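# Set the axle into the vacant green saddle

## Task

Put the axle into the green saddle that is currently empty. Every other object must finish standing where it began. The result only counts if it holds without any robot supporting it. Afterwards, open the gripper and withdraw the arms.

## Robot and tools

Robots: four identical i2rt Big YAM arms named arm1, arm2, arm3 and arm4. Each has six revolute joints, a two-finger gripper and a wrist camera (arm1_cam_wrist to arm4_cam_wrist). The fixed room camera is cam_high. A hand reaches roughly 1.0 m from its joint 1 axis. Joints move at different speeds, so the hand can swing along a wide, curved path between two postures. With joints 1 and 6 at zero and the hand level and forward, the wrist camera sits above the hand and views the fingertips.

Frames: one shared scene frame, origin on the floor, +z up. The hand point is midway between the fingertips; the hand's z axis runs along the fingers and its y axis is the opening direction. Arm foot poses are never printed.

execute_actions: argument "actions" is a list holding one action or nothing (empty list = just report state and images). An action is an object keyed by arm name; each arm gets its own "joints" object. Inside, give absolute targets by name, not offsets: joint1_rad (-2.879 to 2.879, base yaw, positive is counter-clockwise seen from above, 0 faces the way the foot faces), joint2_rad (0 to 3.141, shoulder, 0 is upper arm pointing back roughly level, positive lifts it up then forward), joint3_rad (0 to 3.019, elbow, 0 is folded, positive opens), joint4_rad (-1.692 to 1.57, hand pitch, positive tilts fingers up), joint5_rad (-1.57 to 1.57, sideways swing, positive toward the arm's right), joint6_rad (-2.094 to 2.094, roll, positive clockwise viewed from behind the hand), gripper_m (0 to 0.093, fingertip gap in metres). Angles are radians. Completion tolerances: ±0.045, 0.14, 0.09, 0.055, 0.03, 0.035 rad and ±0.003 m. All named motions begin together. Any joint or arm you omit keeps its previous target and may go on pushing without joint_status showing it. One unknown key or out-of-range number rejects the whole call and nothing moves. Optional "cameras": list of camera names from the enum, or "all"; omitted or null gives all, [] gives none. The "pictures" line lists images in order.

wait: "seconds" from 0 to 10; no new command, the scene keeps running, and it returns the same report as an empty action.

zoom_image: "camera" plus "region" [x0, y0, x1, y1] in that camera's pixels, origin top-left, at most 504 by 504; works only on cameras with a full image in the latest result.

finished_scene: "scene" is the current scene's number. It is final; the goal must already hold. Its result reports success and gives the next task. When resuming from a summary, first send an empty execute_actions to learn the scene and task.

Reading results: joint_status per joint. "off_target" means it stopped short and may keep pushing. After "contact_stop" or "time_out" the joint normally holds where it stopped; a timed-out joint may instead keep a target (the original or one up to 0.375, 0.375, 0.113, 0.225, 0.075, 0.3 rad away for joints 1 to 6) and continue toward it if freed, listed in on_its_own. Send its reported position to relieve the push. "joint command not followed" (often with a "cause:" line) means a self/inter-arm collision check blocked that arm's joint targets; the gripper part still runs; those joints show "not_followed" and the arm may retry them on later actions until valid targets are given. on_its_own lists uncommanded behaviour; "held at" is a held target, not a position. Targets very near the current position may produce no motion. Joints carrying a load droop.

Heat: holding loads warms motors even during thinking. MOTOR HOT appears from 85 °C; at 100 °C an OVER-TEMPERATURE FAULT drops that whole arm and gripper until cooled, and unreached keys read "limit_stop_at_motor_heat"; resend those targets. Some heat persists into the next scene.

Timing: the simulation advances while you compose replies, with arms keeping the last command. Shorter robot motion is better.

Cameras: wrist cameras are fisheye 504x504 with K and D=[0.2,0,0,0]; cam_high is pinhole with radial distortion, 504x504. T_world_to_cam maps scene coordinates to camera coordinates in metres. Calibrations carry small errors (about 0.5 degrees and 2.5 mm per axis, focal 0.5 percent, principal point 1.5 px); the fixed camera may be off by up to about 2.3 degrees and 9 mm. Wrist camera poses derive from reported joints, so joint errors amplify them. Results list cameras whose numbers changed.

Avoid: pushing objects off the work area or to the floor (fails). Hard contact between two arms fails and stops the run; the collision check can be late and ignores fingers, gripper housings and wrist cameras. Arms do not stop on contact and can press very hard; sustained pushing overheats motors. Drops, slips, slams and hard hits lower quality. Loose objects may occasionally get nudged by outside disturbances. Arms do not coordinate with each other.

Each tool is called after ">>>" as name(argument=value, ...), one argument or row to a line, values as JSON.

## Session

>>> execute_actions(
  actions=[],
)

Scene clock: 0.00 s.
arm1.joint_positions: joint1_rad=+0.880 joint2_rad=+0.599 joint3_rad=+1.417 joint4_rad=-1.211 joint5_rad=-0.025 joint6_rad=+0.064 gripper_m=+0.094
arm1.joint_status: not commanded
arm1.hand: x=-0.4594 y=+0.1993 z=+1.3528 quat_wxyz=(-0.531, -0.305, -0.773, +0.162) (m; scene frame)
arm2.joint_positions: joint1_rad=+0.842 joint2_rad=+0.459 joint3_rad=+1.431 joint4_rad=-1.348 joint5_rad=-0.128 joint6_rad=-0.158 gripper_m=+0.094
arm2.joint_status: not commanded
arm2.hand: x=-0.7688 y=-0.2615 z=+1.3888 quat_wxyz=(-0.195, +0.801, -0.201, -0.529) (m; scene frame)
arm3.joint_positions: joint1_rad=+0.637 joint2_rad=+0.615 joint3_rad=+1.330 joint4_rad=-1.398 joint5_rad=-0.298 joint6_rad=-0.460 gripper_m=+0.094
arm3.joint_status: not commanded
arm3.hand: x=+0.8000 y=+0.1901 z=+1.3337 quat_wxyz=(-0.412, -0.171, -0.877, +0.179) (m; scene frame)
arm4.joint_positions: joint1_rad=+0.769 joint2_rad=+0.450 joint3_rad=+1.461 joint4_rad=-1.252 joint5_rad=+0.036 joint6_rad=+0.104 gripper_m=+0.095
arm4.joint_status: not commanded
arm4.hand: x=+0.5460 y=-0.2403 z=+1.3924 quat_wxyz=(-0.218, +0.701, -0.349, -0.582) (m; scene frame)
pictures: arm1_cam_wrist, arm2_cam_wrist, arm3_cam_wrist, arm4_cam_wrist, cam_high
Images, in order (width x height): arm1_cam_wrist 504x504, arm2_cam_wrist 504x504, arm3_cam_wrist 504x504, arm4_cam_wrist 504x504, cam_high 504x504.

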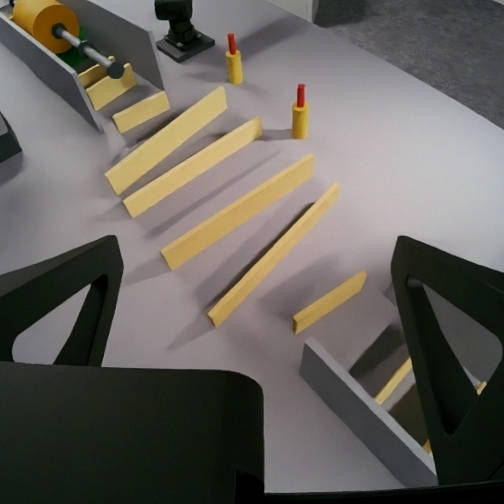

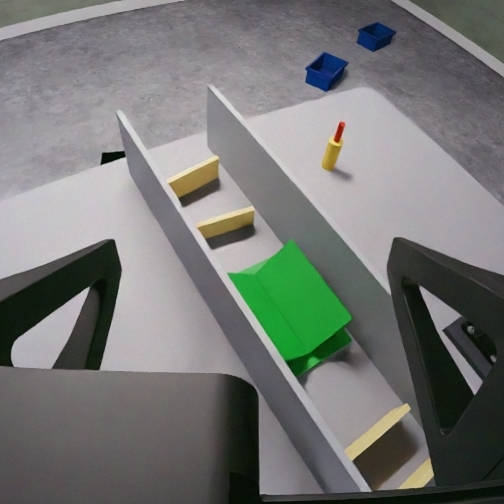

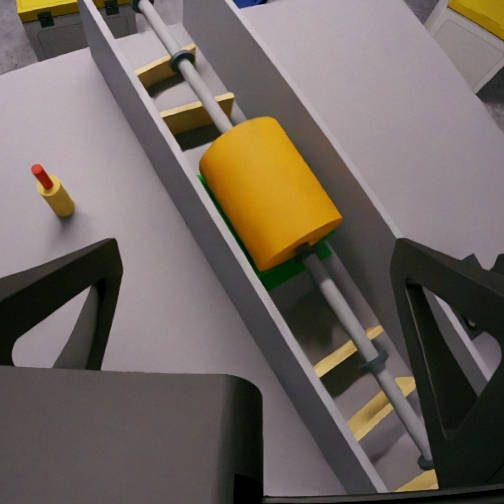

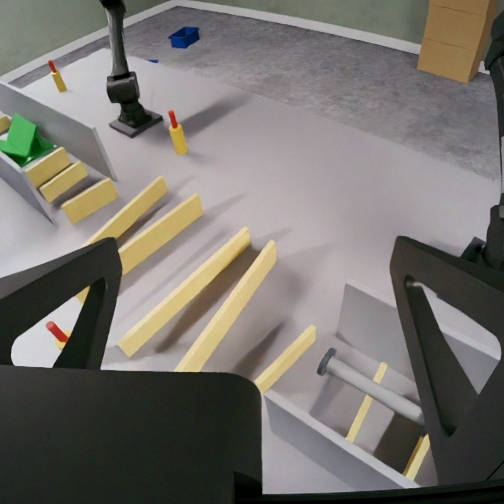

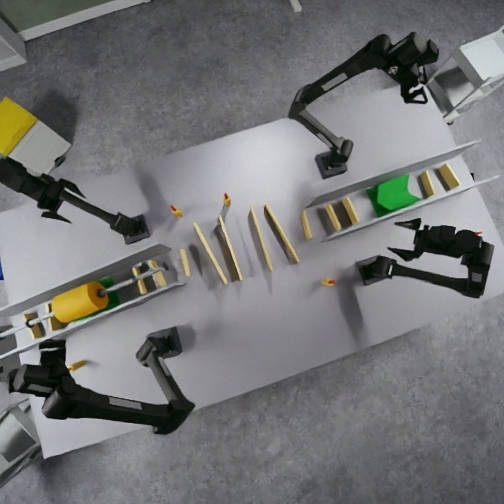

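>>> zoom_image(
  camera="cam_high",
  region=[0, 180, 252, 400],
)

>>> zoom_image(
  camera="cam_high",
  region=[252, 110, 504, 330],
)

>>> execute_actions(
  actions=[
    {"arm1":{"joints":{"joint1_rad":0.4,"joint2_rad":1.0,"joint3_rad":1.0,"joint4_rad":-1.0,"joint5_rad":0,"joint6_rad":0}},"arm2":{"joints":{"joint1_rad":0.4,"joint2_rad":1.0,"joint3_rad":1.4,"joint4_rad":-1.5,"joint5_rad":0,"joint6_rad":0}},"arm3":{"joints":{"joint1_rad":-0.4,"joint2_rad":0.8,"joint3_rad":0.8,"joint4_rad":-1.4,"joint5_rad":0,"joint6_rad":0}},"arm4":{"joints":{"joint1_rad":0.77,"joint2_rad":1.2,"joint3_rad":1.2,"joint4_rad":-1.5,"joint5_rad":0,"joint6_rad":0}}},
  ],
)

Region (0, 180, 252, 400) of cam_high's 504x504 image, scaled by 2.000, with more detail than that image has; it fills the top 440 rows of this view, and the rest is white.

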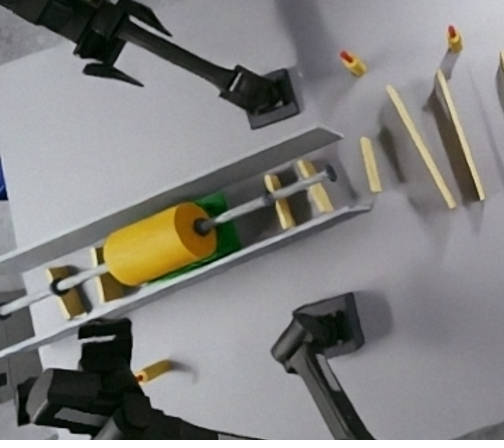

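Region (252, 110, 504, 330) of cam_high's 504x504 image, scaled by 2.000, with more detail than that image has; it fills the top 440 rows of this view, and the rest is white.

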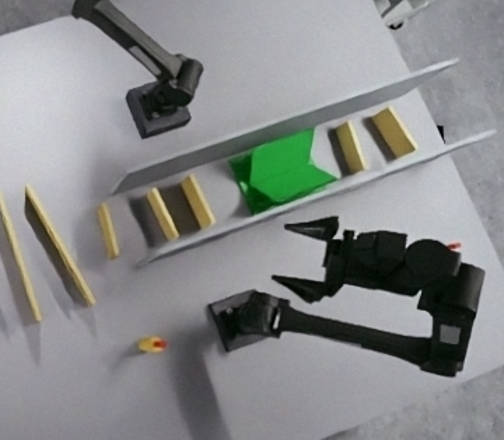

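Scene clock: 2.53 s.
arm1.joint_positions: joint1_rad=+0.399 joint2_rad=+1.005 joint3_rad=+0.964 joint4_rad=-1.013 joint5_rad=-0.001 joint6_rad=+0.015 gripper_m=+0.094
arm1.joint_status: all done
arm1.hand: x=-0.4974 y=-0.0019 z=+1.0254 quat_wxyz=(-0.215, -0.545, -0.798, +0.139) (m; scene frame)
arm2.joint_positions: joint1_rad=+0.410 joint2_rad=+1.002 joint3_rad=+1.386 joint4_rad=-1.490 joint5_rad=-0.003 joint6_rad=-0.010 gripper_m=+0.094
arm2.joint_status: all done
arm2.hand: x=-0.7725 y=-0.0375 z=+1.2134 quat_wxyz=(-0.126, +0.814, -0.533, -0.193) (m; scene frame)
arm3.joint_positions: joint1_rad=-0.395 joint2_rad=+0.814 joint3_rad=+0.810 joint4_rad=-1.398 joint5_rad=-0.002 joint6_rad=-0.013 gripper_m=+0.094
arm3.joint_status: all done
arm3.hand: x=+0.5363 y=+0.1387 z=+1.0346 quat_wxyz=(-0.048, -0.840, -0.537, +0.066) (m; scene frame)
arm4.joint_positions: joint1_rad=+0.769 joint2_rad=+1.197 joint3_rad=+1.192 joint4_rad=-1.488 joint5_rad=+0.004 joint6_rad=+0.011 gripper_m=+0.095
arm4.joint_status: all done
arm4.hand: x=+0.3984 y=-0.1043 z=+1.0346 quat_wxyz=(-0.015, +0.921, -0.387, -0.042) (m; scene frame)
pictures: arm1_cam_wrist, arm2_cam_wrist, arm3_cam_wrist, arm4_cam_wrist, cam_high
camera_calibration (this result's frames):
arm1_cam_wrist: T_world_to_cam=[[-0.92957, -0.368617, -0.00468917, -0.460451], [-0.36626, 0.922031, 0.125348, -0.306051], [-0.0418818, 0.118237, -0.992102, 1.11933], [0, 0, 0, 1]] pos_world=[-0.493236, -0.0198874, 1.1467]
arm2_cam_wrist: T_world_to_cam=[[0.917533, 0.397623, -0.00549551, 0.731509], [0.392196, -0.902554, 0.177706, 0.0564163], [0.0656999, -0.165206, -0.984068, 1.35937], [0, 0, 0, 1]] pos_world=[-0.78262, -0.0153687, 1.33171]
arm3_cam_wrist: T_world_to_cam=[[-0.912972, 0.407437, -0.0218651, 0.455205], [0.355374, 0.820354, 0.448028, -0.761549], [0.20048, 0.401266, -0.893752, 0.890236], [0, 0, 0, 1]] pos_world=[0.507749, 0.0820514, 1.1468]
arm4_cam_wrist: T_world_to_cam=[[0.713669, 0.700483, -0.000580835, -0.210149], [0.598173, -0.609001, 0.520871, -0.835503], [0.364508, -0.372077, -0.853635, 0.824033], [0, 0, 0, 1]] pos_world=[0.349386, -0.0550127, 1.13849]
Images, in order (width x height): arm1_cam_wrist 504x504, arm2_cam_wrist 504x504, arm3_cam_wrist 504x504, arm4_cam_wrist 504x504, cam_high 504x504.

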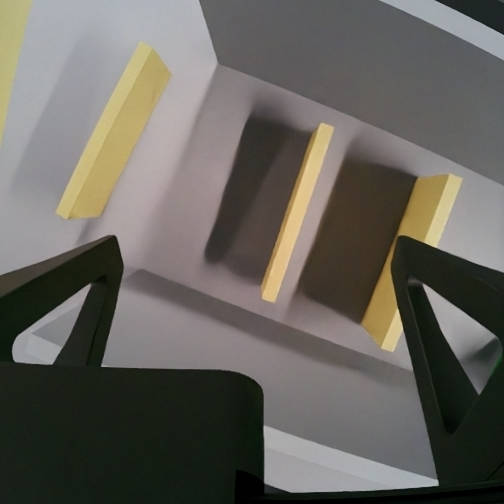

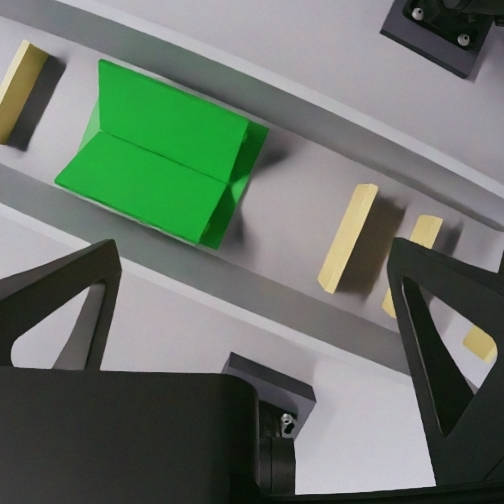

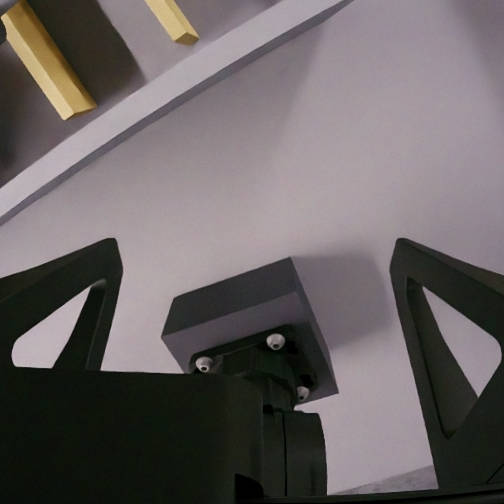

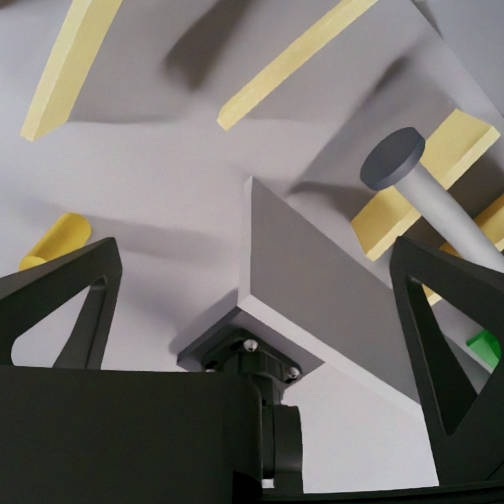

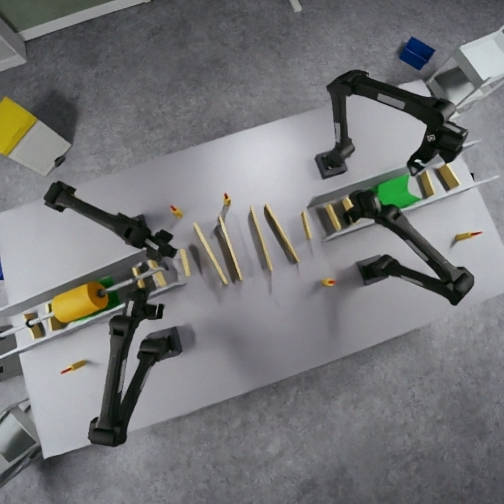

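>>> execute_actions(
  actions=[
    {"arm1":{"joints":{"joint1_rad":1.0}},"arm2":{"joints":{"joint3_rad":1.9}},"arm3":{"joints":{"joint2_rad":0.3}},"arm4":{"joints":{"joint4_rad":-0.8}}},
  ],
  cameras=["cam_high"],
)

Scene clock: 5.17 s.
arm1.joint_positions: joint1_rad=+0.999 joint2_rad=+1.005 joint3_rad=+0.964 joint4_rad=-1.013 joint5_rad=+0.000 joint6_rad=+0.014 gripper_m=+0.094
arm1.joint_status: all done
arm1.hand: x=-0.3241 y=+0.1405 z=+1.0264 quat_wxyz=(-0.247, -0.284, -0.924, +0.070) (m; scene frame)
arm2.joint_positions: joint1_rad=+0.410 joint2_rad=+0.993 joint3_rad=+1.875 joint4_rad=-1.495 joint5_rad=-0.003 joint6_rad=-0.010 gripper_m=+0.094
arm2.joint_status: all done
arm2.hand: x=-0.7633 y=-0.0587 z=+1.4418 quat_wxyz=(-0.255, +0.743, -0.486, -0.384) (m; scene frame)
arm3.joint_positions: joint1_rad=-0.395 joint2_rad=+0.301 joint3_rad=+0.810 joint4_rad=-1.398 joint5_rad=-0.002 joint6_rad=-0.013 gripper_m=+0.094
arm3.joint_status: all done
arm3.hand: x=+0.5635 y=+0.1979 z=+1.1291 quat_wxyz=(-0.180, -0.796, -0.507, +0.279) (m; scene frame)
arm4.joint_positions: joint1_rad=+0.769 joint2_rad=+1.197 joint3_rad=+1.192 joint4_rad=-0.821 joint5_rad=+0.004 joint6_rad=+0.011 gripper_m=+0.095
arm4.joint_status: all done
arm4.hand: x=+0.2948 y=-0.0001 z=+1.1008 quat_wxyz=(-0.138, +0.856, -0.362, -0.343) (m; scene frame)
pictures: cam_high
Images, in order (width x height): cam_high 504x504.

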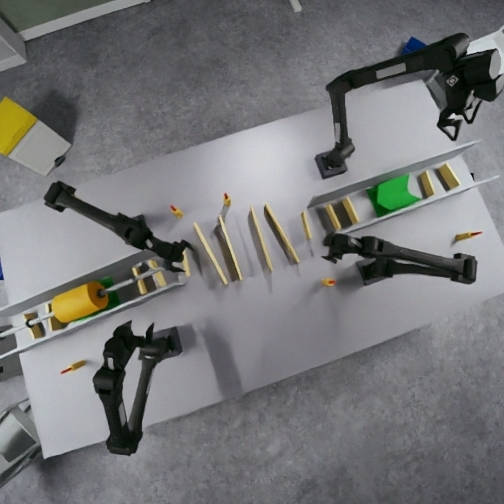

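>>> execute_actions(
  actions=[
    {"arm4":{"joints":{"joint1_rad":-0.911,"joint2_rad":1.1,"joint3_rad":1.3,"joint4_rad":-1.6,"joint6_rad":0.581}},"arm3":{"joints":{"joint6_rad":1.997,"joint3_rad":0.6}}},
  ],
  cameras=[],
)

>>> execute_actions(
  actions=[
    {"arm4":{"joints":{"joint2_rad":1.8,"joint3_rad":1.937,"joint4_rad":-1.593}},"arm3":{"joints":{"joint1_rad":0.504,"joint2_rad":1.1,"joint3_rad":1.217,"joint4_rad":-1.323}}},
  ],
  cameras=[],
)

>>> execute_actions(
  actions=[
    {"arm4":{"joints":{"joint2_rad":1.915}},"arm3":{"joints":{"joint2_rad":1.465}}},
  ],
  cameras=["arm3_cam_wrist","arm4_cam_wrist","cam_high"],
)

Scene clock: 12.47 s.
arm1.joint_positions: joint1_rad=+0.999 joint2_rad=+1.005 joint3_rad=+0.964 joint4_rad=-1.013 joint5_rad=+0.000 joint6_rad=+0.014 gripper_m=+0.094
arm1.joint_status: not commanded
arm1.hand: x=-0.3241 y=+0.1405 z=+1.0264 quat_wxyz=(-0.247, -0.284, -0.924, +0.070) (m; scene frame)
arm2.joint_positions: joint1_rad=+0.410 joint2_rad=+0.993 joint3_rad=+1.875 joint4_rad=-1.495 joint5_rad=-0.003 joint6_rad=-0.010 gripper_m=+0.094
arm2.joint_status: not commanded
arm2.hand: x=-0.7633 y=-0.0587 z=+1.4418 quat_wxyz=(-0.255, +0.743, -0.486, -0.384) (m; scene frame)
arm3.joint_positions: joint1_rad=-0.395 joint2_rad=+0.301 joint3_rad=+0.604 joint4_rad=-1.398 joint5_rad=-0.002 joint6_rad=+1.984 gripper_m=+0.094
arm3.joint_status: all done
arm3.hand: x=+0.5695 y=+0.2080 z=+1.0298 quat_wxyz=(-0.233, -0.884, +0.406, -0.002) (m; scene frame)
arm4.joint_positions: joint1_rad=-0.910 joint2_rad=+1.102 joint3_rad=+1.266 joint4_rad=-1.588 joint5_rad=+0.001 joint6_rad=+0.571 gripper_m=+0.095
arm4.joint_status: all done
arm4.hand: x=+0.8971 y=-0.1484 z=+1.0848 quat_wxyz=(-0.053, +0.053, -0.996, -0.045) (m; scene frame)
pictures: none
No camera images: the call's "cameras" was empty. Leave "cameras" out to get every camera's image.

Scene clock: 14.03 s.
arm1.joint_positions: joint1_rad=+0.999 joint2_rad=+1.005 joint3_rad=+0.964 joint4_rad=-1.013 joint5_rad=+0.000 joint6_rad=+0.014 gripper_m=+0.094
arm1.joint_status: not commanded
arm1.hand: x=-0.3241 y=+0.1405 z=+1.0264 quat_wxyz=(-0.247, -0.284, -0.924, +0.070) (m; scene frame)
arm2.joint_positions: joint1_rad=+0.410 joint2_rad=+0.993 joint3_rad=+1.875 joint4_rad=-1.495 joint5_rad=-0.003 joint6_rad=-0.010 gripper_m=+0.094
arm2.joint_status: not commanded
arm2.hand: x=-0.7633 y=-0.0587 z=+1.4418 quat_wxyz=(-0.255, +0.743, -0.486, -0.384) (m; scene frame)
arm3.joint_positions: joint1_rad=+0.503 joint2_rad=+1.107 joint3_rad=+1.152 joint4_rad=-1.330 joint5_rad=+0.000 joint6_rad=+1.986 gripper_m=+0.094
arm3.joint_status: all done
arm3.hand: x=+0.7952 y=+0.0222 z=+1.1104 quat_wxyz=(-0.130, -0.989, -0.017, -0.066) (m; scene frame)
arm4.joint_positions: joint1_rad=-0.910 joint2_rad=+1.815 joint3_rad=+1.887 joint4_rad=-1.590 joint5_rad=+0.001 joint6_rad=+0.571 gripper_m=+0.095
arm4.joint_status: all done
arm4.hand: x=+1.0905 y=+0.0083 z=+1.0282 quat_wxyz=(-0.015, +0.053, -0.998, -0.018) (m; scene frame)
pictures: none
No camera images: the call's "cameras" was empty. Leave "cameras" out to get every camera's image.

Scene clock: 15.13 s.
arm1.joint_positions: joint1_rad=+0.999 joint2_rad=+1.005 joint3_rad=+0.964 joint4_rad=-1.013 joint5_rad=+0.000 joint6_rad=+0.014 gripper_m=+0.094
arm1.joint_status: not commanded
arm1.hand: x=-0.3241 y=+0.1405 z=+1.0264 quat_wxyz=(-0.247, -0.284, -0.924, +0.070) (m; scene frame)
arm2.joint_positions: joint1_rad=+0.410 joint2_rad=+0.993 joint3_rad=+1.875 joint4_rad=-1.495 joint5_rad=-0.003 joint6_rad=-0.010 gripper_m=+0.094
arm2.joint_status: not commanded
arm2.hand: x=-0.7633 y=-0.0587 z=+1.4418 quat_wxyz=(-0.255, +0.743, -0.486, -0.384) (m; scene frame)
arm3.joint_positions: joint1_rad=+0.503 joint2_rad=+1.482 joint3_rad=+1.174 joint4_rad=-1.330 joint5_rad=+0.000 joint6_rad=+1.986 gripper_m=+0.094
arm3.joint_status: all done
arm3.hand: x=+0.8138 y=-0.0131 z=+0.9823 quat_wxyz=(+0.030, -0.999, -0.019, +0.008) (m; scene frame)
arm4.joint_positions: joint1_rad=-0.910 joint2_rad=+1.922 joint3_rad=+1.899 joint4_rad=-1.590 joint5_rad=+0.001 joint6_rad=+0.571 gripper_m=+0.095
arm4.joint_status: all done
arm4.hand: x=+1.1008 y=+0.0173 z=+0.9727 quat_wxyz=(+0.024, +0.054, -0.998, +0.010) (m; scene frame)
pictures: arm3_cam_wrist, arm4_cam_wrist, cam_high
camera_calibration (this result's frames):
arm3_cam_wrist: T_world_to_cam=[[-0.0476434, 0.997731, 0.0475633, 0.00457873], [0.81746, 0.0115826, 0.575869, -1.22441], [0.574012, 0.0663175, -0.816157, 0.464189], [0, 0, 0, 1]] pos_world=[0.734675, -0.0211703, 1.08373]
arm4_cam_wrist: T_world_to_cam=[[0.109216, -0.993781, 0.0217089, -0.123641], [-0.770523, -0.0708425, 0.633464, 0.238428], [-0.627986, -0.0859118, -0.773468, 1.56994], [0, 0, 0, 1]] pos_world=[1.18312, 0.0288947, 1.06594]
Images, in order (width x height): arm3_cam_wrist 504x504, arm4_cam_wrist 504x504, cam_high 504x504.

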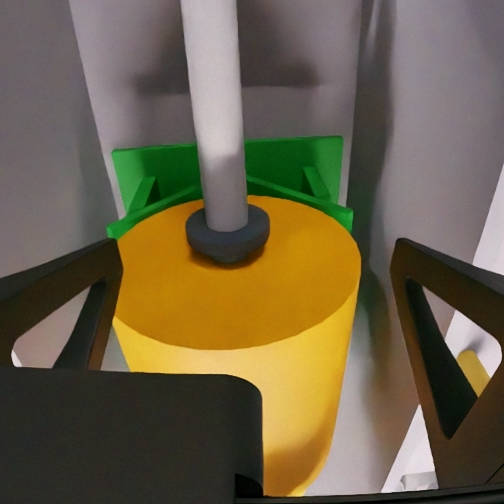

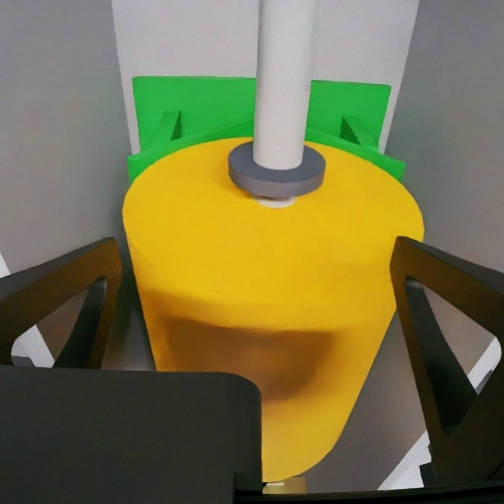

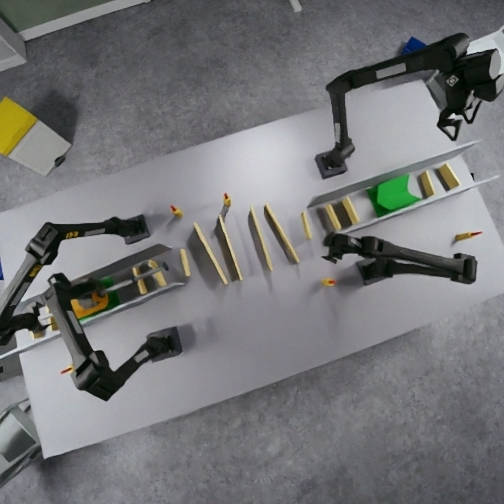

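>>> execute_actions(
  actions=[
    {"arm4":{"joints":{"joint1_rad":-0.97,"joint2_rad":1.985,"joint3_rad":2.02,"joint4_rad":-1.556,"joint6_rad":0.53}},"arm3":{"joints":{"joint1_rad":0.454,"joint2_rad":1.47,"joint3_rad":1.14,"joint4_rad":-1.215,"joint6_rad":1.90}}},
  ],
  cameras=["arm3_cam_wrist","arm4_cam_wrist"],
)

Scene clock: 17.23 s.
arm1.joint_positions: joint1_rad=+0.999 joint2_rad=+1.005 joint3_rad=+0.964 joint4_rad=-1.013 joint5_rad=+0.000 joint6_rad=+0.014 gripper_m=+0.094
arm1.joint_status: not commanded
arm1.hand: x=-0.3241 y=+0.1405 z=+1.0264 quat_wxyz=(-0.247, -0.284, -0.924, +0.070) (m; scene frame)
arm2.joint_positions: joint1_rad=+0.410 joint2_rad=+0.993 joint3_rad=+1.875 joint4_rad=-1.495 joint5_rad=-0.003 joint6_rad=-0.010 gripper_m=+0.094
arm2.joint_status: not commanded
arm2.hand: x=-0.7633 y=-0.0587 z=+1.4418 quat_wxyz=(-0.255, +0.743, -0.486, -0.384) (m; scene frame)
arm3.joint_positions: joint1_rad=+0.456 joint2_rad=+1.482 joint3_rad=+1.150 joint4_rad=-1.228 joint5_rad=+0.000 joint6_rad=+1.913 gripper_m=+0.094
arm3.joint_status: all done
arm3.hand: x=+0.8032 y=-0.0358 z=+0.9730 quat_wxyz=(-0.005, -0.999, -0.031, -0.008) (m; scene frame)
arm4.joint_positions: joint1_rad=-0.977 joint2_rad=+1.970 joint3_rad=+1.972 joint4_rad=-1.566 joint5_rad=+0.001 joint6_rad=+0.541 gripper_m=+0.095
arm4.joint_status: all done
arm4.hand: x=+1.1472 y=+0.0017 z=+0.9718 quat_wxyz=(+0.004, +0.035, -0.999, -0.004) (m; scene frame)
pictures: arm3_cam_wrist, arm4_cam_wrist
camera_calibration (this result's frames):
arm3_cam_wrist: T_world_to_cam=[[-0.0731028, 0.997021, -0.0246046, 0.117856], [0.796308, 0.0732041, 0.600446, -1.21491], [0.600458, 0.0243014, -0.799287, 0.425048], [0, 0, 0, 1]] pos_world=[0.720832, -0.0388975, 1.07212]
arm4_cam_wrist: T_world_to_cam=[[0.0710975, -0.997461, -0.00410241, -0.0753713], [-0.796994, -0.0592806, 0.601071, 0.335523], [-0.599788, -0.039465, -0.799185, 1.58959], [0, 0, 0, 1]] pos_world=[1.22619, 0.00744333, 1.06839]
Images, in order (width x height): arm3_cam_wrist 504x504, arm4_cam_wrist 504x504.

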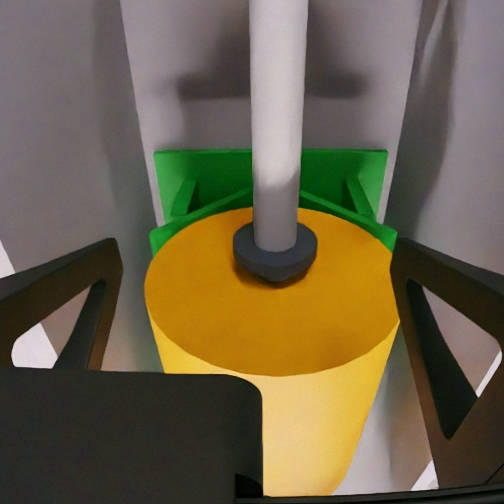

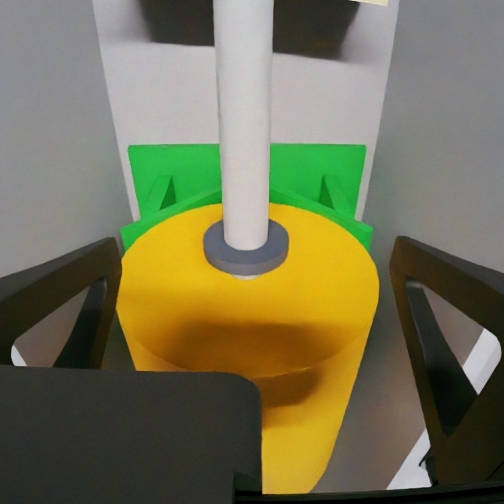

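>>> execute_actions(
  actions=[
    {"arm4":{"joints":{"joint1_rad":-0.96,"joint2_rad":2.02,"joint3_rad":1.81,"joint4_rad":-1.36}},"arm3":{"joints":{"joint2_rad":1.555,"joint3_rad":0.99,"joint4_rad":-0.995}}},
  ],
  cameras=["arm3_cam_wrist","arm4_cam_wrist"],
)

Scene clock: 18.53 s.
arm1.joint_positions: joint1_rad=+0.999 joint2_rad=+1.005 joint3_rad=+0.964 joint4_rad=-1.013 joint5_rad=+0.000 joint6_rad=+0.014 gripper_m=+0.094
arm1.joint_status: not commanded
arm1.hand: x=-0.3241 y=+0.1405 z=+1.0264 quat_wxyz=(-0.247, -0.284, -0.924, +0.070) (m; scene frame)
arm2.joint_positions: joint1_rad=+0.410 joint2_rad=+0.993 joint3_rad=+1.875 joint4_rad=-1.495 joint5_rad=-0.003 joint6_rad=-0.010 gripper_m=+0.094
arm2.joint_status: not commanded
arm2.hand: x=-0.7633 y=-0.0587 z=+1.4418 quat_wxyz=(-0.255, +0.743, -0.486, -0.384) (m; scene frame)
arm3.joint_positions: joint1_rad=+0.456 joint2_rad=+1.557 joint3_rad=+0.990 joint4_rad=-1.007 joint5_rad=+0.000 joint6_rad=+1.912 gripper_m=+0.094
arm3.joint_status: all done
arm3.hand: x=+0.7988 y=-0.0231 z=+0.8885 quat_wxyz=(+0.001, -0.999, -0.032, -0.006) (m; scene frame)
arm4.joint_positions: joint1_rad=-0.967 joint2_rad=+2.024 joint3_rad=+1.806 joint4_rad=-1.373 joint5_rad=+0.001 joint6_rad=+0.541 gripper_m=+0.095
arm4.joint_status: all done
arm4.hand: x=+1.1434 y=+0.0081 z=+0.8764 quat_wxyz=(+0.015, +0.040, -0.999, +0.004) (m; scene frame)
pictures: arm3_cam_wrist, arm4_cam_wrist
camera_calibration (this result's frames):
arm3_cam_wrist: T_world_to_cam=[[-0.0741233, 0.997189, -0.0109102, 0.0914435], [0.799664, 0.0659705, 0.596813, -1.16118], [0.595855, 0.0355132, -0.802306, 0.366474], [0, 0, 0, 1]] pos_world=[0.716968, -0.0275975, 0.98803]
arm4_cam_wrist: T_world_to_cam=[[0.0821136, -0.996574, 0.00985539, -0.0939671], [-0.782688, -0.0583621, 0.619672, 0.357525], [-0.616974, -0.0585972, -0.784799, 1.51854], [0, 0, 0, 1]] pos_world=[1.22445, 0.0162032, 0.971128]
Images, in order (width x height): arm3_cam_wrist 504x504, arm4_cam_wrist 504x504.

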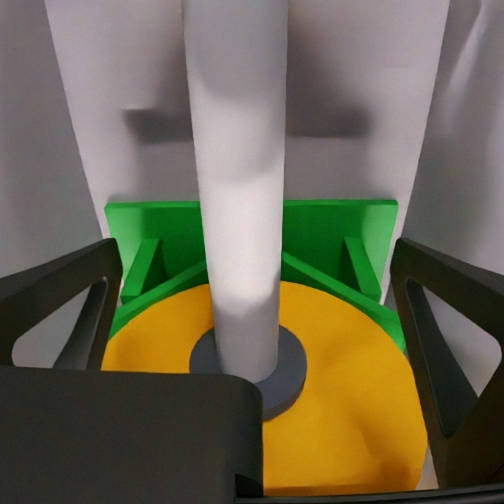

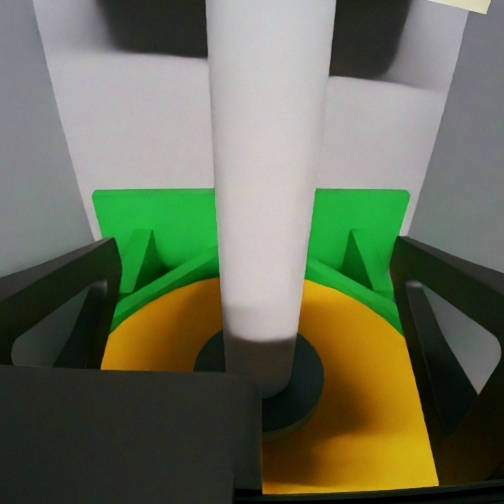

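>>> execute_actions(
  actions=[
    {"arm4":{"joints":{"joint2_rad":2.03,"joint3_rad":1.785,"joint4_rad":-1.32}},"arm3":{"joints":{"joint2_rad":1.60,"joint3_rad":0.975,"joint4_rad":-0.95}}},
  ],
  cameras=[],
)

>>> execute_actions(
  actions=[
    {"arm4":{"joints":{"gripper_m":0}},"arm3":{"joints":{"gripper_m":0}}},
  ],
  cameras=["arm3_cam_wrist","arm4_cam_wrist"],
)

Scene clock: 19.57 s.
arm1.joint_positions: joint1_rad=+0.999 joint2_rad=+1.005 joint3_rad=+0.964 joint4_rad=-1.013 joint5_rad=+0.000 joint6_rad=+0.014 gripper_m=+0.094
arm1.joint_status: not commanded
arm1.hand: x=-0.3241 y=+0.1405 z=+1.0264 quat_wxyz=(-0.247, -0.284, -0.924, +0.070) (m; scene frame)
arm2.joint_positions: joint1_rad=+0.410 joint2_rad=+0.993 joint3_rad=+1.875 joint4_rad=-1.495 joint5_rad=-0.003 joint6_rad=-0.010 gripper_m=+0.094
arm2.joint_status: not commanded
arm2.hand: x=-0.7633 y=-0.0587 z=+1.4418 quat_wxyz=(-0.255, +0.743, -0.486, -0.384) (m; scene frame)
arm3.joint_positions: joint1_rad=+0.456 joint2_rad=+1.582 joint3_rad=+0.988 joint4_rad=-0.963 joint5_rad=+0.000 joint6_rad=+1.912 gripper_m=+0.094
arm3.joint_status: all done
arm3.hand: x=+0.8021 y=-0.0306 z=+0.8782 quat_wxyz=(-0.006, -0.999, -0.032, -0.009) (m; scene frame)
arm4.joint_positions: joint1_rad=-0.967 joint2_rad=+2.024 joint3_rad=+1.789 joint4_rad=-1.333 joint5_rad=+0.001 joint6_rad=+0.541 gripper_m=+0.095
arm4.joint_status: all done
arm4.hand: x=+1.1464 y=+0.0103 z=+0.8698 quat_wxyz=(+0.006, +0.040, -0.999, -0.002) (m; scene frame)
pictures: none
No camera images: the call's "cameras" was empty. Leave "cameras" out to get every camera's image.

Scene clock: 20.30 s.
arm1.joint_positions: joint1_rad=+0.999 joint2_rad=+1.005 joint3_rad=+0.964 joint4_rad=-1.013 joint5_rad=+0.000 joint6_rad=+0.014 gripper_m=+0.094
arm1.joint_status: not commanded
arm1.hand: x=-0.3241 y=+0.1405 z=+1.0264 quat_wxyz=(-0.247, -0.284, -0.924, +0.070) (m; scene frame)
arm2.joint_positions: joint1_rad=+0.410 joint2_rad=+0.993 joint3_rad=+1.875 joint4_rad=-1.495 joint5_rad=-0.003 joint6_rad=-0.010 gripper_m=+0.094
arm2.joint_status: not commanded
arm2.hand: x=-0.7633 y=-0.0587 z=+1.4418 quat_wxyz=(-0.255, +0.743, -0.486, -0.384) (m; scene frame)
arm3.joint_positions: joint1_rad=+0.457 joint2_rad=+1.582 joint3_rad=+0.984 joint4_rad=-0.967 joint5_rad=-0.005 joint6_rad=+1.906 gripper_m=+0.024
arm3.joint_status: gripper_m off_target (ended at +0.024, target +0.000)
arm3.hand: x=+0.8020 y=-0.0276 z=+0.8767 quat_wxyz=(-0.002, -0.999, -0.035, -0.009) (m; scene frame)
arm4.joint_positions: joint1_rad=-0.970 joint2_rad=+2.024 joint3_rad=+1.786 joint4_rad=-1.336 joint5_rad=+0.008 joint6_rad=+0.546 gripper_m=+0.023
arm4.joint_status: gripper_m off_target (ended at +0.023, target +0.000)
arm4.hand: x=+1.1473 y=+0.0068 z=+0.8691 quat_wxyz=(+0.006, +0.036, -0.999, +0.002) (m; scene frame)
pictures: arm3_cam_wrist, arm4_cam_wrist
camera_calibration (this result's frames):
arm3_cam_wrist: T_world_to_cam=[[-0.0811621, 0.996535, -0.0182106, 0.107989], [0.794469, 0.0757162, 0.602566, -1.15705], [0.601857, 0.0344378, -0.797861, 0.346511], [0, 0, 0, 1]] pos_world=[0.719456, -0.0319401, 0.975634]
arm4_cam_wrist: T_world_to_cam=[[0.0731643, -0.997294, 0.0071757, -0.0828666], [-0.79452, -0.0539363, 0.604838, 0.391441], [-0.602814, -0.0499538, -0.796317, 1.50888], [0, 0, 0, 1]] pos_world=[1.22665, 0.0138449, 0.965385]
Images, in order (width x height): arm3_cam_wrist 504x504, arm4_cam_wrist 504x504.

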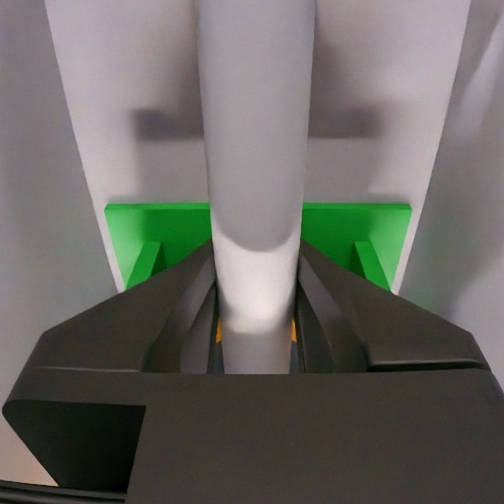

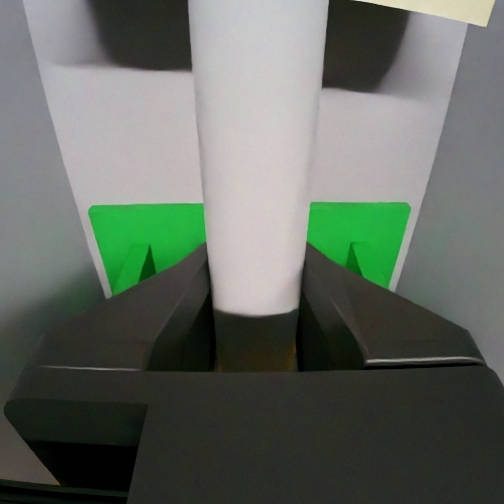

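>>> execute_actions(
  actions=[
    {"arm4":{"joints":{"joint2_rad":1.97,"joint3_rad":1.92,"joint4_rad":-1.45}},"arm3":{"joints":{"joint2_rad":1.495,"joint3_rad":1.115,"joint4_rad":-1.131}}},
  ],
  cameras=["arm3_cam_wrist"],
)

Scene clock: 21.43 s.
arm1.joint_positions: joint1_rad=+0.999 joint2_rad=+1.005 joint3_rad=+0.964 joint4_rad=-1.013 joint5_rad=+0.000 joint6_rad=+0.014 gripper_m=+0.094
arm1.joint_status: not commanded
arm1.hand: x=-0.3241 y=+0.1405 z=+1.0264 quat_wxyz=(-0.247, -0.284, -0.924, +0.070) (m; scene frame)
arm2.joint_positions: joint1_rad=+0.410 joint2_rad=+0.993 joint3_rad=+1.875 joint4_rad=-1.495 joint5_rad=-0.003 joint6_rad=-0.010 gripper_m=+0.094
arm2.joint_status: not commanded
arm2.hand: x=-0.7633 y=-0.0587 z=+1.4418 quat_wxyz=(-0.255, +0.743, -0.486, -0.384) (m; scene frame)
arm3.joint_positions: joint1_rad=+0.452 joint2_rad=+1.540 joint3_rad=+1.042 joint4_rad=-1.110 joint5_rad=+0.003 joint6_rad=+1.906 gripper_m=+0.024
arm3.joint_status: all done
arm3.hand: x=+0.7960 y=-0.0230 z=+0.9125 quat_wxyz=(+0.016, -0.999, -0.033, +0.002) (m; scene frame)
arm4.joint_positions: joint1_rad=-0.966 joint2_rad=+2.021 joint3_rad=+1.847 joint4_rad=-1.437 joint5_rad=-0.008 joint6_rad=+0.556 gripper_m=+0.023
arm4.joint_status: all done
arm4.hand: x=+1.1403 y=+0.0081 z=+0.8939 quat_wxyz=(+0.026, +0.033, -0.999, +0.006) (m; scene frame)
pictures: arm3_cam_wrist
camera_calibration (this result's frames):
arm3_cam_wrist: T_world_to_cam=[[-0.07637, 0.996897, 0.0190681, 0.0657655], [0.808937, 0.050768, 0.585699, -1.17083], [0.582913, 0.0601547, -0.810305, 0.405586], [0, 0, 0, 1]] pos_world=[0.715732, -0.0305185, 1.01315]
Images, in order (width x height): arm3_cam_wrist 504x504.

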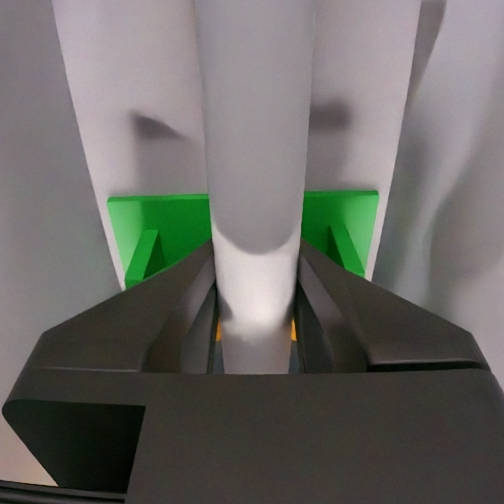

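>>> execute_actions(
  actions=[
    {"arm4":{"joints":{"joint2_rad":1.92,"joint3_rad":2.10,"joint4_rad":-1.615}},"arm3":{"joints":{"joint2_rad":1.405,"joint3_rad":1.255,"joint4_rad":-1.315}}},
  ],
  cameras=["arm3_cam_wrist","arm4_cam_wrist","cam_high"],
)

Scene clock: 22.70 s.
arm1.joint_positions: joint1_rad=+0.999 joint2_rad=+1.005 joint3_rad=+0.964 joint4_rad=-1.013 joint5_rad=+0.000 joint6_rad=+0.014 gripper_m=+0.094
arm1.joint_status: not commanded
arm1.hand: x=-0.3241 y=+0.1405 z=+1.0264 quat_wxyz=(-0.247, -0.284, -0.924, +0.070) (m; scene frame)
arm2.joint_positions: joint1_rad=+0.410 joint2_rad=+0.993 joint3_rad=+1.875 joint4_rad=-1.495 joint5_rad=-0.003 joint6_rad=-0.010 gripper_m=+0.094
arm2.joint_status: not commanded
arm2.hand: x=-0.7633 y=-0.0587 z=+1.4418 quat_wxyz=(-0.255, +0.743, -0.486, -0.384) (m; scene frame)
arm3.joint_positions: joint1_rad=+0.454 joint2_rad=+1.443 joint3_rad=+1.174 joint4_rad=-1.303 joint5_rad=-0.009 joint6_rad=+1.895 gripper_m=+0.024
arm3.joint_status: all done
arm3.hand: x=+0.7991 y=-0.0257 z=+0.9968 quat_wxyz=(+0.002, -0.999, -0.039, -0.010) (m; scene frame)
arm4.joint_positions: joint1_rad=-0.963 joint2_rad=+1.957 joint3_rad=+2.028 joint4_rad=-1.613 joint5_rad=+0.002 joint6_rad=+0.549 gripper_m=+0.023
arm4.joint_status: all done
arm4.hand: x=+1.1433 y=+0.0083 z=+1.0009 quat_wxyz=(-0.006, +0.038, -0.999, -0.009) (m; scene frame)
pictures: arm3_cam_wrist, arm4_cam_wrist, cam_high
camera_calibration (this result's frames):
arm3_cam_wrist: T_world_to_cam=[[-0.0884757, 0.996026, -0.0101799, 0.105936], [0.793295, 0.0766405, 0.603994, -1.22766], [0.602374, 0.0453632, -0.796924, 0.442977], [0, 0, 0, 1]] pos_world=[0.716432, -0.0315215, 1.0956]
arm4_cam_wrist: T_world_to_cam=[[0.0767187, -0.996948, -0.0144424, -0.064463], [-0.807832, -0.0706426, 0.585164, 0.343718], [-0.584399, -0.033226, -0.810786, 1.60479], [0, 0, 0, 1]] pos_world=[1.22045, 0.0133354, 1.09908]
Images, in order (width x height): arm3_cam_wrist 504x504, arm4_cam_wrist 504x504, cam_high 504x504.

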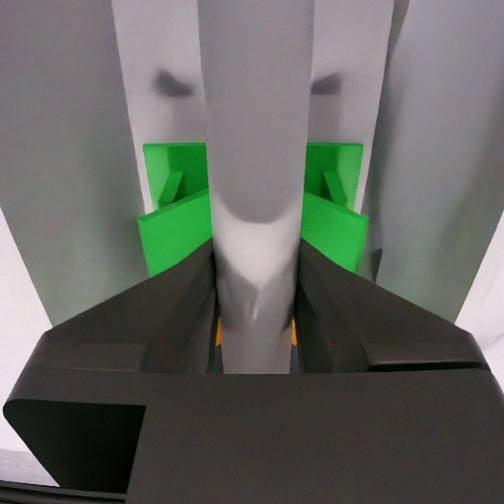

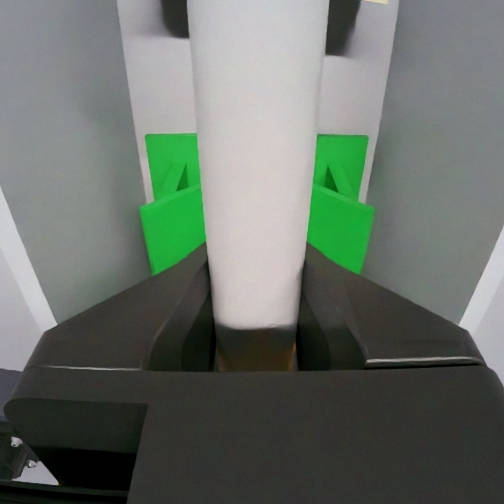

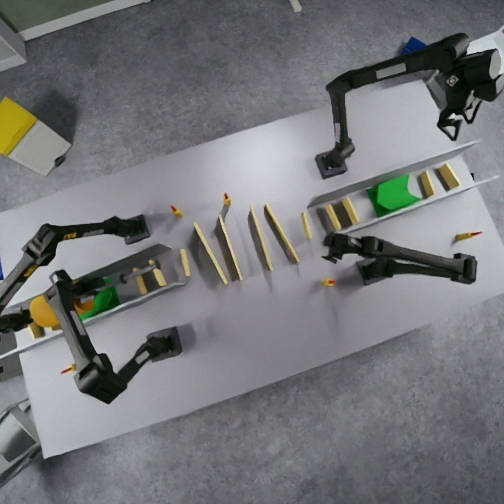

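>>> execute_actions(
  actions=[
    {"arm4":{"joints":{"joint1_rad":-0.84,"joint2_rad":1.655,"joint3_rad":1.745,"joint4_rad":-1.563,"joint6_rad":0.667}},"arm3":{"joints":{"joint1_rad":0.162,"joint2_rad":1.305,"joint3_rad":1.225,"joint4_rad":-1.39,"joint6_rad":1.613}},"arm1":{"joints":{"joint1_rad":0.984,"joint3_rad":1.95,"joint4_rad":-1.632,"joint6_rad":-0.587}}},
  ],
  cameras=["arm3_cam_wrist"],
)

Scene clock: 25.37 s.
arm1.joint_positions: joint1_rad=+0.991 joint2_rad=+0.993 joint3_rad=+1.922 joint4_rad=-1.618 joint5_rad=+0.000 joint6_rad=-0.571 gripper_m=+0.094
arm1.joint_status: all done
arm1.hand: x=-0.4010 y=+0.1864 z=+1.4032 quat_wxyz=(-0.359, -0.009, -0.904, +0.233) (m; scene frame)
arm2.joint_positions: joint1_rad=+0.410 joint2_rad=+0.993 joint3_rad=+1.875 joint4_rad=-1.495 joint5_rad=-0.003 joint6_rad=-0.010 gripper_m=+0.094
arm2.joint_status: not commanded
arm2.hand: x=-0.7633 y=-0.0587 z=+1.4418 quat_wxyz=(-0.255, +0.743, -0.486, -0.384) (m; scene frame)
arm3.joint_positions: joint1_rad=+0.163 joint2_rad=+1.347 joint3_rad=+1.174 joint4_rad=-1.395 joint5_rad=-0.005 joint6_rad=+1.603 gripper_m=+0.024
arm3.joint_status: all done
arm3.hand: x=+0.6804 y=-0.0284 z=+1.0314 quat_wxyz=(-0.002, -0.999, -0.040, -0.009) (m; scene frame)
arm4.joint_positions: joint1_rad=-0.832 joint2_rad=+1.685 joint3_rad=+1.722 joint4_rad=-1.577 joint5_rad=+0.005 joint6_rad=+0.680 gripper_m=+0.023
arm4.joint_status: all done
arm4.hand: x=+1.0242 y=+0.0059 z=+1.0328 quat_wxyz=(-0.006, +0.038, -0.999, -0.010) (m; scene frame)
pictures: arm3_cam_wrist
camera_calibration (this result's frames):
arm3_cam_wrist: T_world_to_cam=[[-0.0899321, 0.995795, -0.017442, 0.106975], [0.794737, 0.0823072, 0.601347, -1.15227], [0.600254, 0.0402185, -0.798798, 0.545402], [0, 0, 0, 1]] pos_world=[0.597995, -0.0336203, 1.13045]
Images, in order (width x height): arm3_cam_wrist 504x504.

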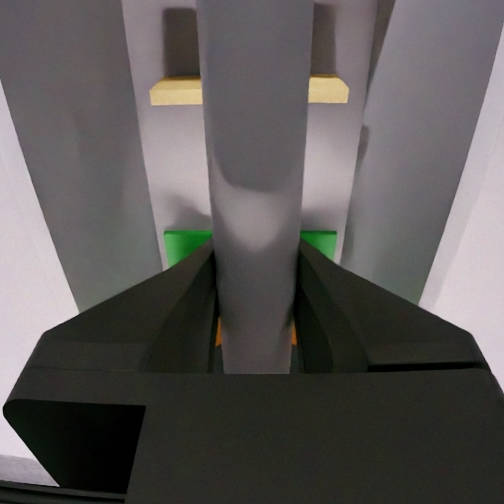

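Working well.

>>> execute_actions(
  actions=[
    {"arm4":{"joints":{"joint1_rad":-0.638,"joint2_rad":1.43,"joint3_rad":1.455,"joint4_rad":-1.525,"joint6_rad":0.889}},"arm3":{"joints":{"joint1_rad":-0.183,"joint6_rad":1.288}},"arm1":{"joints":{"joint2_rad":1.58}}},
  ],
  cameras=[],
)

>>> execute_actions(
  actions=[
    {"arm4":{"joints":{"joint1_rad":-0.345,"joint2_rad":1.285,"joint3_rad":1.31,"joint4_rad":-1.525,"joint6_rad":1.212}},"arm3":{"joints":{"joint1_rad":-0.503,"joint2_rad":1.415,"joint3_rad":1.325,"joint4_rad":-1.39,"joint6_rad":0.998}}},
  ],
  cameras=[],
)

>>> execute_actions(
  actions=[
    {"arm4":{"joints":{"joint1_rad":0.008,"joint2_rad":1.275,"joint3_rad":1.31,"joint4_rad":-1.525,"joint6_rad":1.585}},"arm3":{"joints":{"joint1_rad":-0.759,"joint2_rad":1.58,"joint3_rad":1.52,"joint4_rad":-1.41,"joint6_rad":0.762}}},
  ],
  cameras=["cam_high","arm1_cam_wrist"],
)

Scene clock: 27.30 s.
arm1.joint_positions: joint1_rad=+0.991 joint2_rad=+1.590 joint3_rad=+1.921 joint4_rad=-1.620 joint5_rad=+0.000 joint6_rad=-0.572 gripper_m=+0.094
arm1.joint_status: all done
arm1.hand: x=-0.2040 y=+0.0557 z=+1.1646 quat_wxyz=(-0.119, -0.009, -0.990, +0.076) (m; scene frame)
arm2.joint_positions: joint1_rad=+0.410 joint2_rad=+0.993 joint3_rad=+1.875 joint4_rad=-1.495 joint5_rad=-0.003 joint6_rad=-0.010 gripper_m=+0.094
arm2.joint_status: not commanded
arm2.hand: x=-0.7633 y=-0.0587 z=+1.4418 quat_wxyz=(-0.255, +0.743, -0.486, -0.384) (m; scene frame)
arm3.joint_positions: joint1_rad=-0.186 joint2_rad=+1.347 joint3_rad=+1.174 joint4_rad=-1.395 joint5_rad=-0.001 joint6_rad=+1.288 gripper_m=+0.024
arm3.joint_status: all done
arm3.hand: x=+0.5477 y=-0.0201 z=+1.0298 quat_wxyz=(-0.002, -1.000, -0.023, -0.006) (m; scene frame)
arm4.joint_positions: joint1_rad=-0.627 joint2_rad=+1.455 joint3_rad=+1.432 joint4_rad=-1.531 joint5_rad=+0.003 joint6_rad=+0.914 gripper_m=+0.023
arm4.joint_status: all done
arm4.hand: x=+0.8918 y=+0.0021 z=+1.0274 quat_wxyz=(+0.000, +0.023, -1.000, -0.008) (m; scene frame)
pictures: none
No camera images: the call's "cameras" was empty. Leave "cameras" out to get every camera's image.

Scene clock: 28.37 s.
arm1.joint_positions: joint1_rad=+0.991 joint2_rad=+1.590 joint3_rad=+1.921 joint4_rad=-1.620 joint5_rad=+0.000 joint6_rad=-0.572 gripper_m=+0.094
arm1.joint_status: not commanded
arm1.hand: x=-0.2040 y=+0.0557 z=+1.1646 quat_wxyz=(-0.119, -0.009, -0.990, +0.076) (m; scene frame)
arm2.joint_positions: joint1_rad=+0.410 joint2_rad=+0.993 joint3_rad=+1.875 joint4_rad=-1.495 joint5_rad=-0.003 joint6_rad=-0.010 gripper_m=+0.094
arm2.joint_status: not commanded
arm2.hand: x=-0.7633 y=-0.0587 z=+1.4418 quat_wxyz=(-0.255, +0.743, -0.486, -0.384) (m; scene frame)
arm3.joint_positions: joint1_rad=-0.506 joint2_rad=+1.438 joint3_rad=+1.242 joint4_rad=-1.385 joint5_rad=-0.003 joint6_rad=+1.006 gripper_m=+0.024
arm3.joint_status: all done
arm3.hand: x=+0.4204 y=+0.0011 z=+1.0193 quat_wxyz=(+0.004, -1.000, -0.004, -0.010) (m; scene frame)
arm4.joint_positions: joint1_rad=-0.335 joint2_rad=+1.317 joint3_rad=+1.285 joint4_rad=-1.517 joint5_rad=+0.003 joint6_rad=+1.246 gripper_m=+0.023
arm4.joint_status: all done
arm4.hand: x=+0.7630 y=+0.0093 z=+1.0249 quat_wxyz=(+0.002, +0.003, -1.000, -0.011) (m; scene frame)
pictures: none
No camera images: the call's "cameras" was empty. Leave "cameras" out to get every camera's image.

Scene clock: 30.53 s.
arm1.joint_positions: joint1_rad=+0.991 joint2_rad=+1.590 joint3_rad=+1.921 joint4_rad=-1.620 joint5_rad=+0.000 joint6_rad=-0.572 gripper_m=+0.094
arm1.joint_status: not commanded
arm1.hand: x=-0.2040 y=+0.0557 z=+1.1646 quat_wxyz=(-0.119, -0.009, -0.990, +0.076) (m; scene frame)
arm2.joint_positions: joint1_rad=+0.410 joint2_rad=+0.993 joint3_rad=+1.875 joint4_rad=-1.495 joint5_rad=-0.003 joint6_rad=-0.010 gripper_m=+0.094
arm2.joint_status: not commanded
arm2.hand: x=-0.7633 y=-0.0587 z=+1.4418 quat_wxyz=(-0.255, +0.743, -0.486, -0.384) (m; scene frame)
arm3.joint_positions: joint1_rad=-0.764 joint2_rad=+1.606 joint3_rad=+1.430 joint4_rad=-1.417 joint5_rad=-0.004 joint6_rad=+0.763 gripper_m=+0.024
arm3.joint_status: joint3_rad time_out (moved +0.188 of +0.278); the others done
arm3.on_its_own: joint3_rad reads +1.430 and still pushes toward +1.520 since a time_out
arm3.hand: x=+0.2932 y=+0.0252 z=+1.0171 quat_wxyz=(+0.006, -1.000, +0.004, -0.016) (m; scene frame)
arm4.joint_positions: joint1_rad=+0.014 joint2_rad=+1.317 joint3_rad=+1.285 joint4_rad=-1.523 joint5_rad=+0.004 joint6_rad=+1.610 gripper_m=+0.023
arm4.joint_status: all done
arm4.hand: x=+0.6332 y=+0.0269 z=+1.0268 quat_wxyz=(+0.005, -0.004, -1.000, -0.009) (m; scene frame)
pictures: arm1_cam_wrist, cam_high
camera_calibration (this result's frames):
arm1_cam_wrist: T_world_to_cam=[[-0.0318621, -0.987491, 0.154421, -0.133459], [-0.918049, 0.0900011, 0.386115, -0.639062], [-0.395184, -0.129464, -0.909433, 1.10834], [0, 0, 0, 1]] pos_world=[-0.152946, 0.0692158, 1.27532]
Images, in order (width x height): arm1_cam_wrist 504x504, cam_high 504x504.

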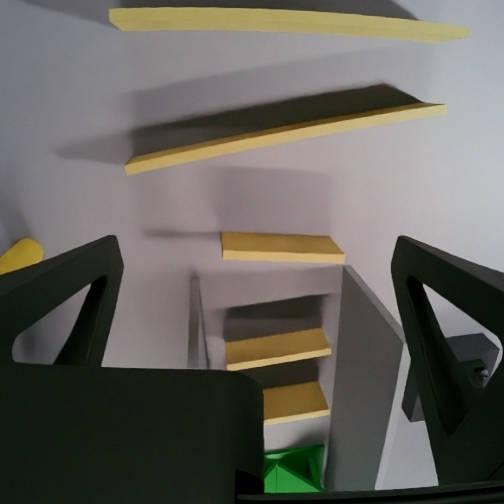

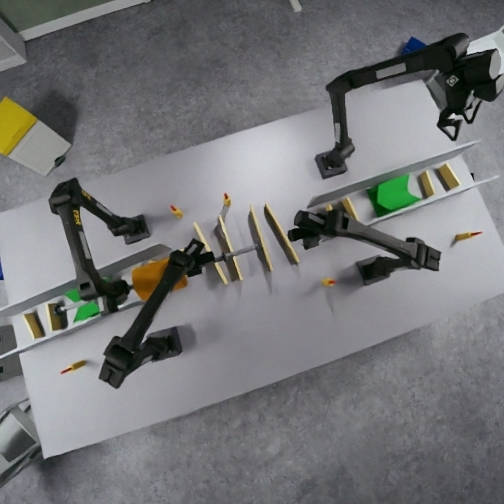

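>>> execute_actions(
  actions=[
    {"arm4":{"joints":{"joint1_rad":0.28,"joint2_rad":1.35,"joint3_rad":1.39,"joint4_rad":-1.525,"joint6_rad":1.86}},"arm3":{"joints":{"joint1_rad":-0.917,"joint2_rad":1.78,"joint3_rad":1.79,"joint4_rad":-1.46,"joint6_rad":0.614}}},
  ],
  cameras=[],
)

>>> execute_actions(
  actions=[
    {"arm4":{"joints":{"joint1_rad":0.46,"joint2_rad":1.435,"joint3_rad":1.485,"joint4_rad":-1.525,"joint6_rad":2.04}},"arm3":{"joints":{"joint1_rad":-0.991,"joint2_rad":1.97,"joint3_rad":2.075,"joint4_rad":-1.555,"joint6_rad":0.54}}},
  ],
  cameras=["cam_high","arm1_cam_wrist","arm3_cam_wrist"],
)

Scene clock: 33.20 s.
arm1.joint_positions: joint1_rad=+0.991 joint2_rad=+1.590 joint3_rad=+1.921 joint4_rad=-1.620 joint5_rad=+0.000 joint6_rad=-0.572 gripper_m=+0.094
arm1.joint_status: not commanded
arm1.hand: x=-0.2040 y=+0.0557 z=+1.1646 quat_wxyz=(-0.119, -0.009, -0.990, +0.076) (m; scene frame)
arm2.joint_positions: joint1_rad=+0.410 joint2_rad=+0.993 joint3_rad=+1.875 joint4_rad=-1.495 joint5_rad=-0.003 joint6_rad=-0.010 gripper_m=+0.094
arm2.joint_status: not commanded
arm2.hand: x=-0.7633 y=-0.0587 z=+1.4418 quat_wxyz=(-0.255, +0.743, -0.486, -0.384) (m; scene frame)
arm3.joint_positions: joint1_rad=-0.907 joint2_rad=+1.814 joint3_rad=+1.691 joint4_rad=-1.460 joint5_rad=-0.009 joint6_rad=+0.628 gripper_m=+0.024
arm3.joint_status: joint3_rad time_out (moved +0.261 of +0.360); the others done
arm3.on_its_own: joint3_rad reads +1.691 and still pushes toward +1.790 since a time_out
arm3.hand: x=+0.1841 y=+0.0302 z=+1.0111 quat_wxyz=(+0.000, -1.000, +0.008, -0.013) (m; scene frame)
arm4.joint_positions: joint1_rad=+0.292 joint2_rad=+1.379 joint3_rad=+1.315 joint4_rad=-1.518 joint5_rad=-0.005 joint6_rad=+1.898 gripper_m=+0.023
arm4.joint_status: joint6_rad off_target (ended at +1.898, target +1.860); the others done
arm4.hand: x=+0.5232 y=+0.0252 z=+1.0176 quat_wxyz=(+0.008, -0.009, -1.000, +0.004) (m; scene frame)
pictures: none
No camera images: the call's "cameras" was empty. Leave "cameras" out to get every camera's image.

not run: a stop came earlier in this reply.


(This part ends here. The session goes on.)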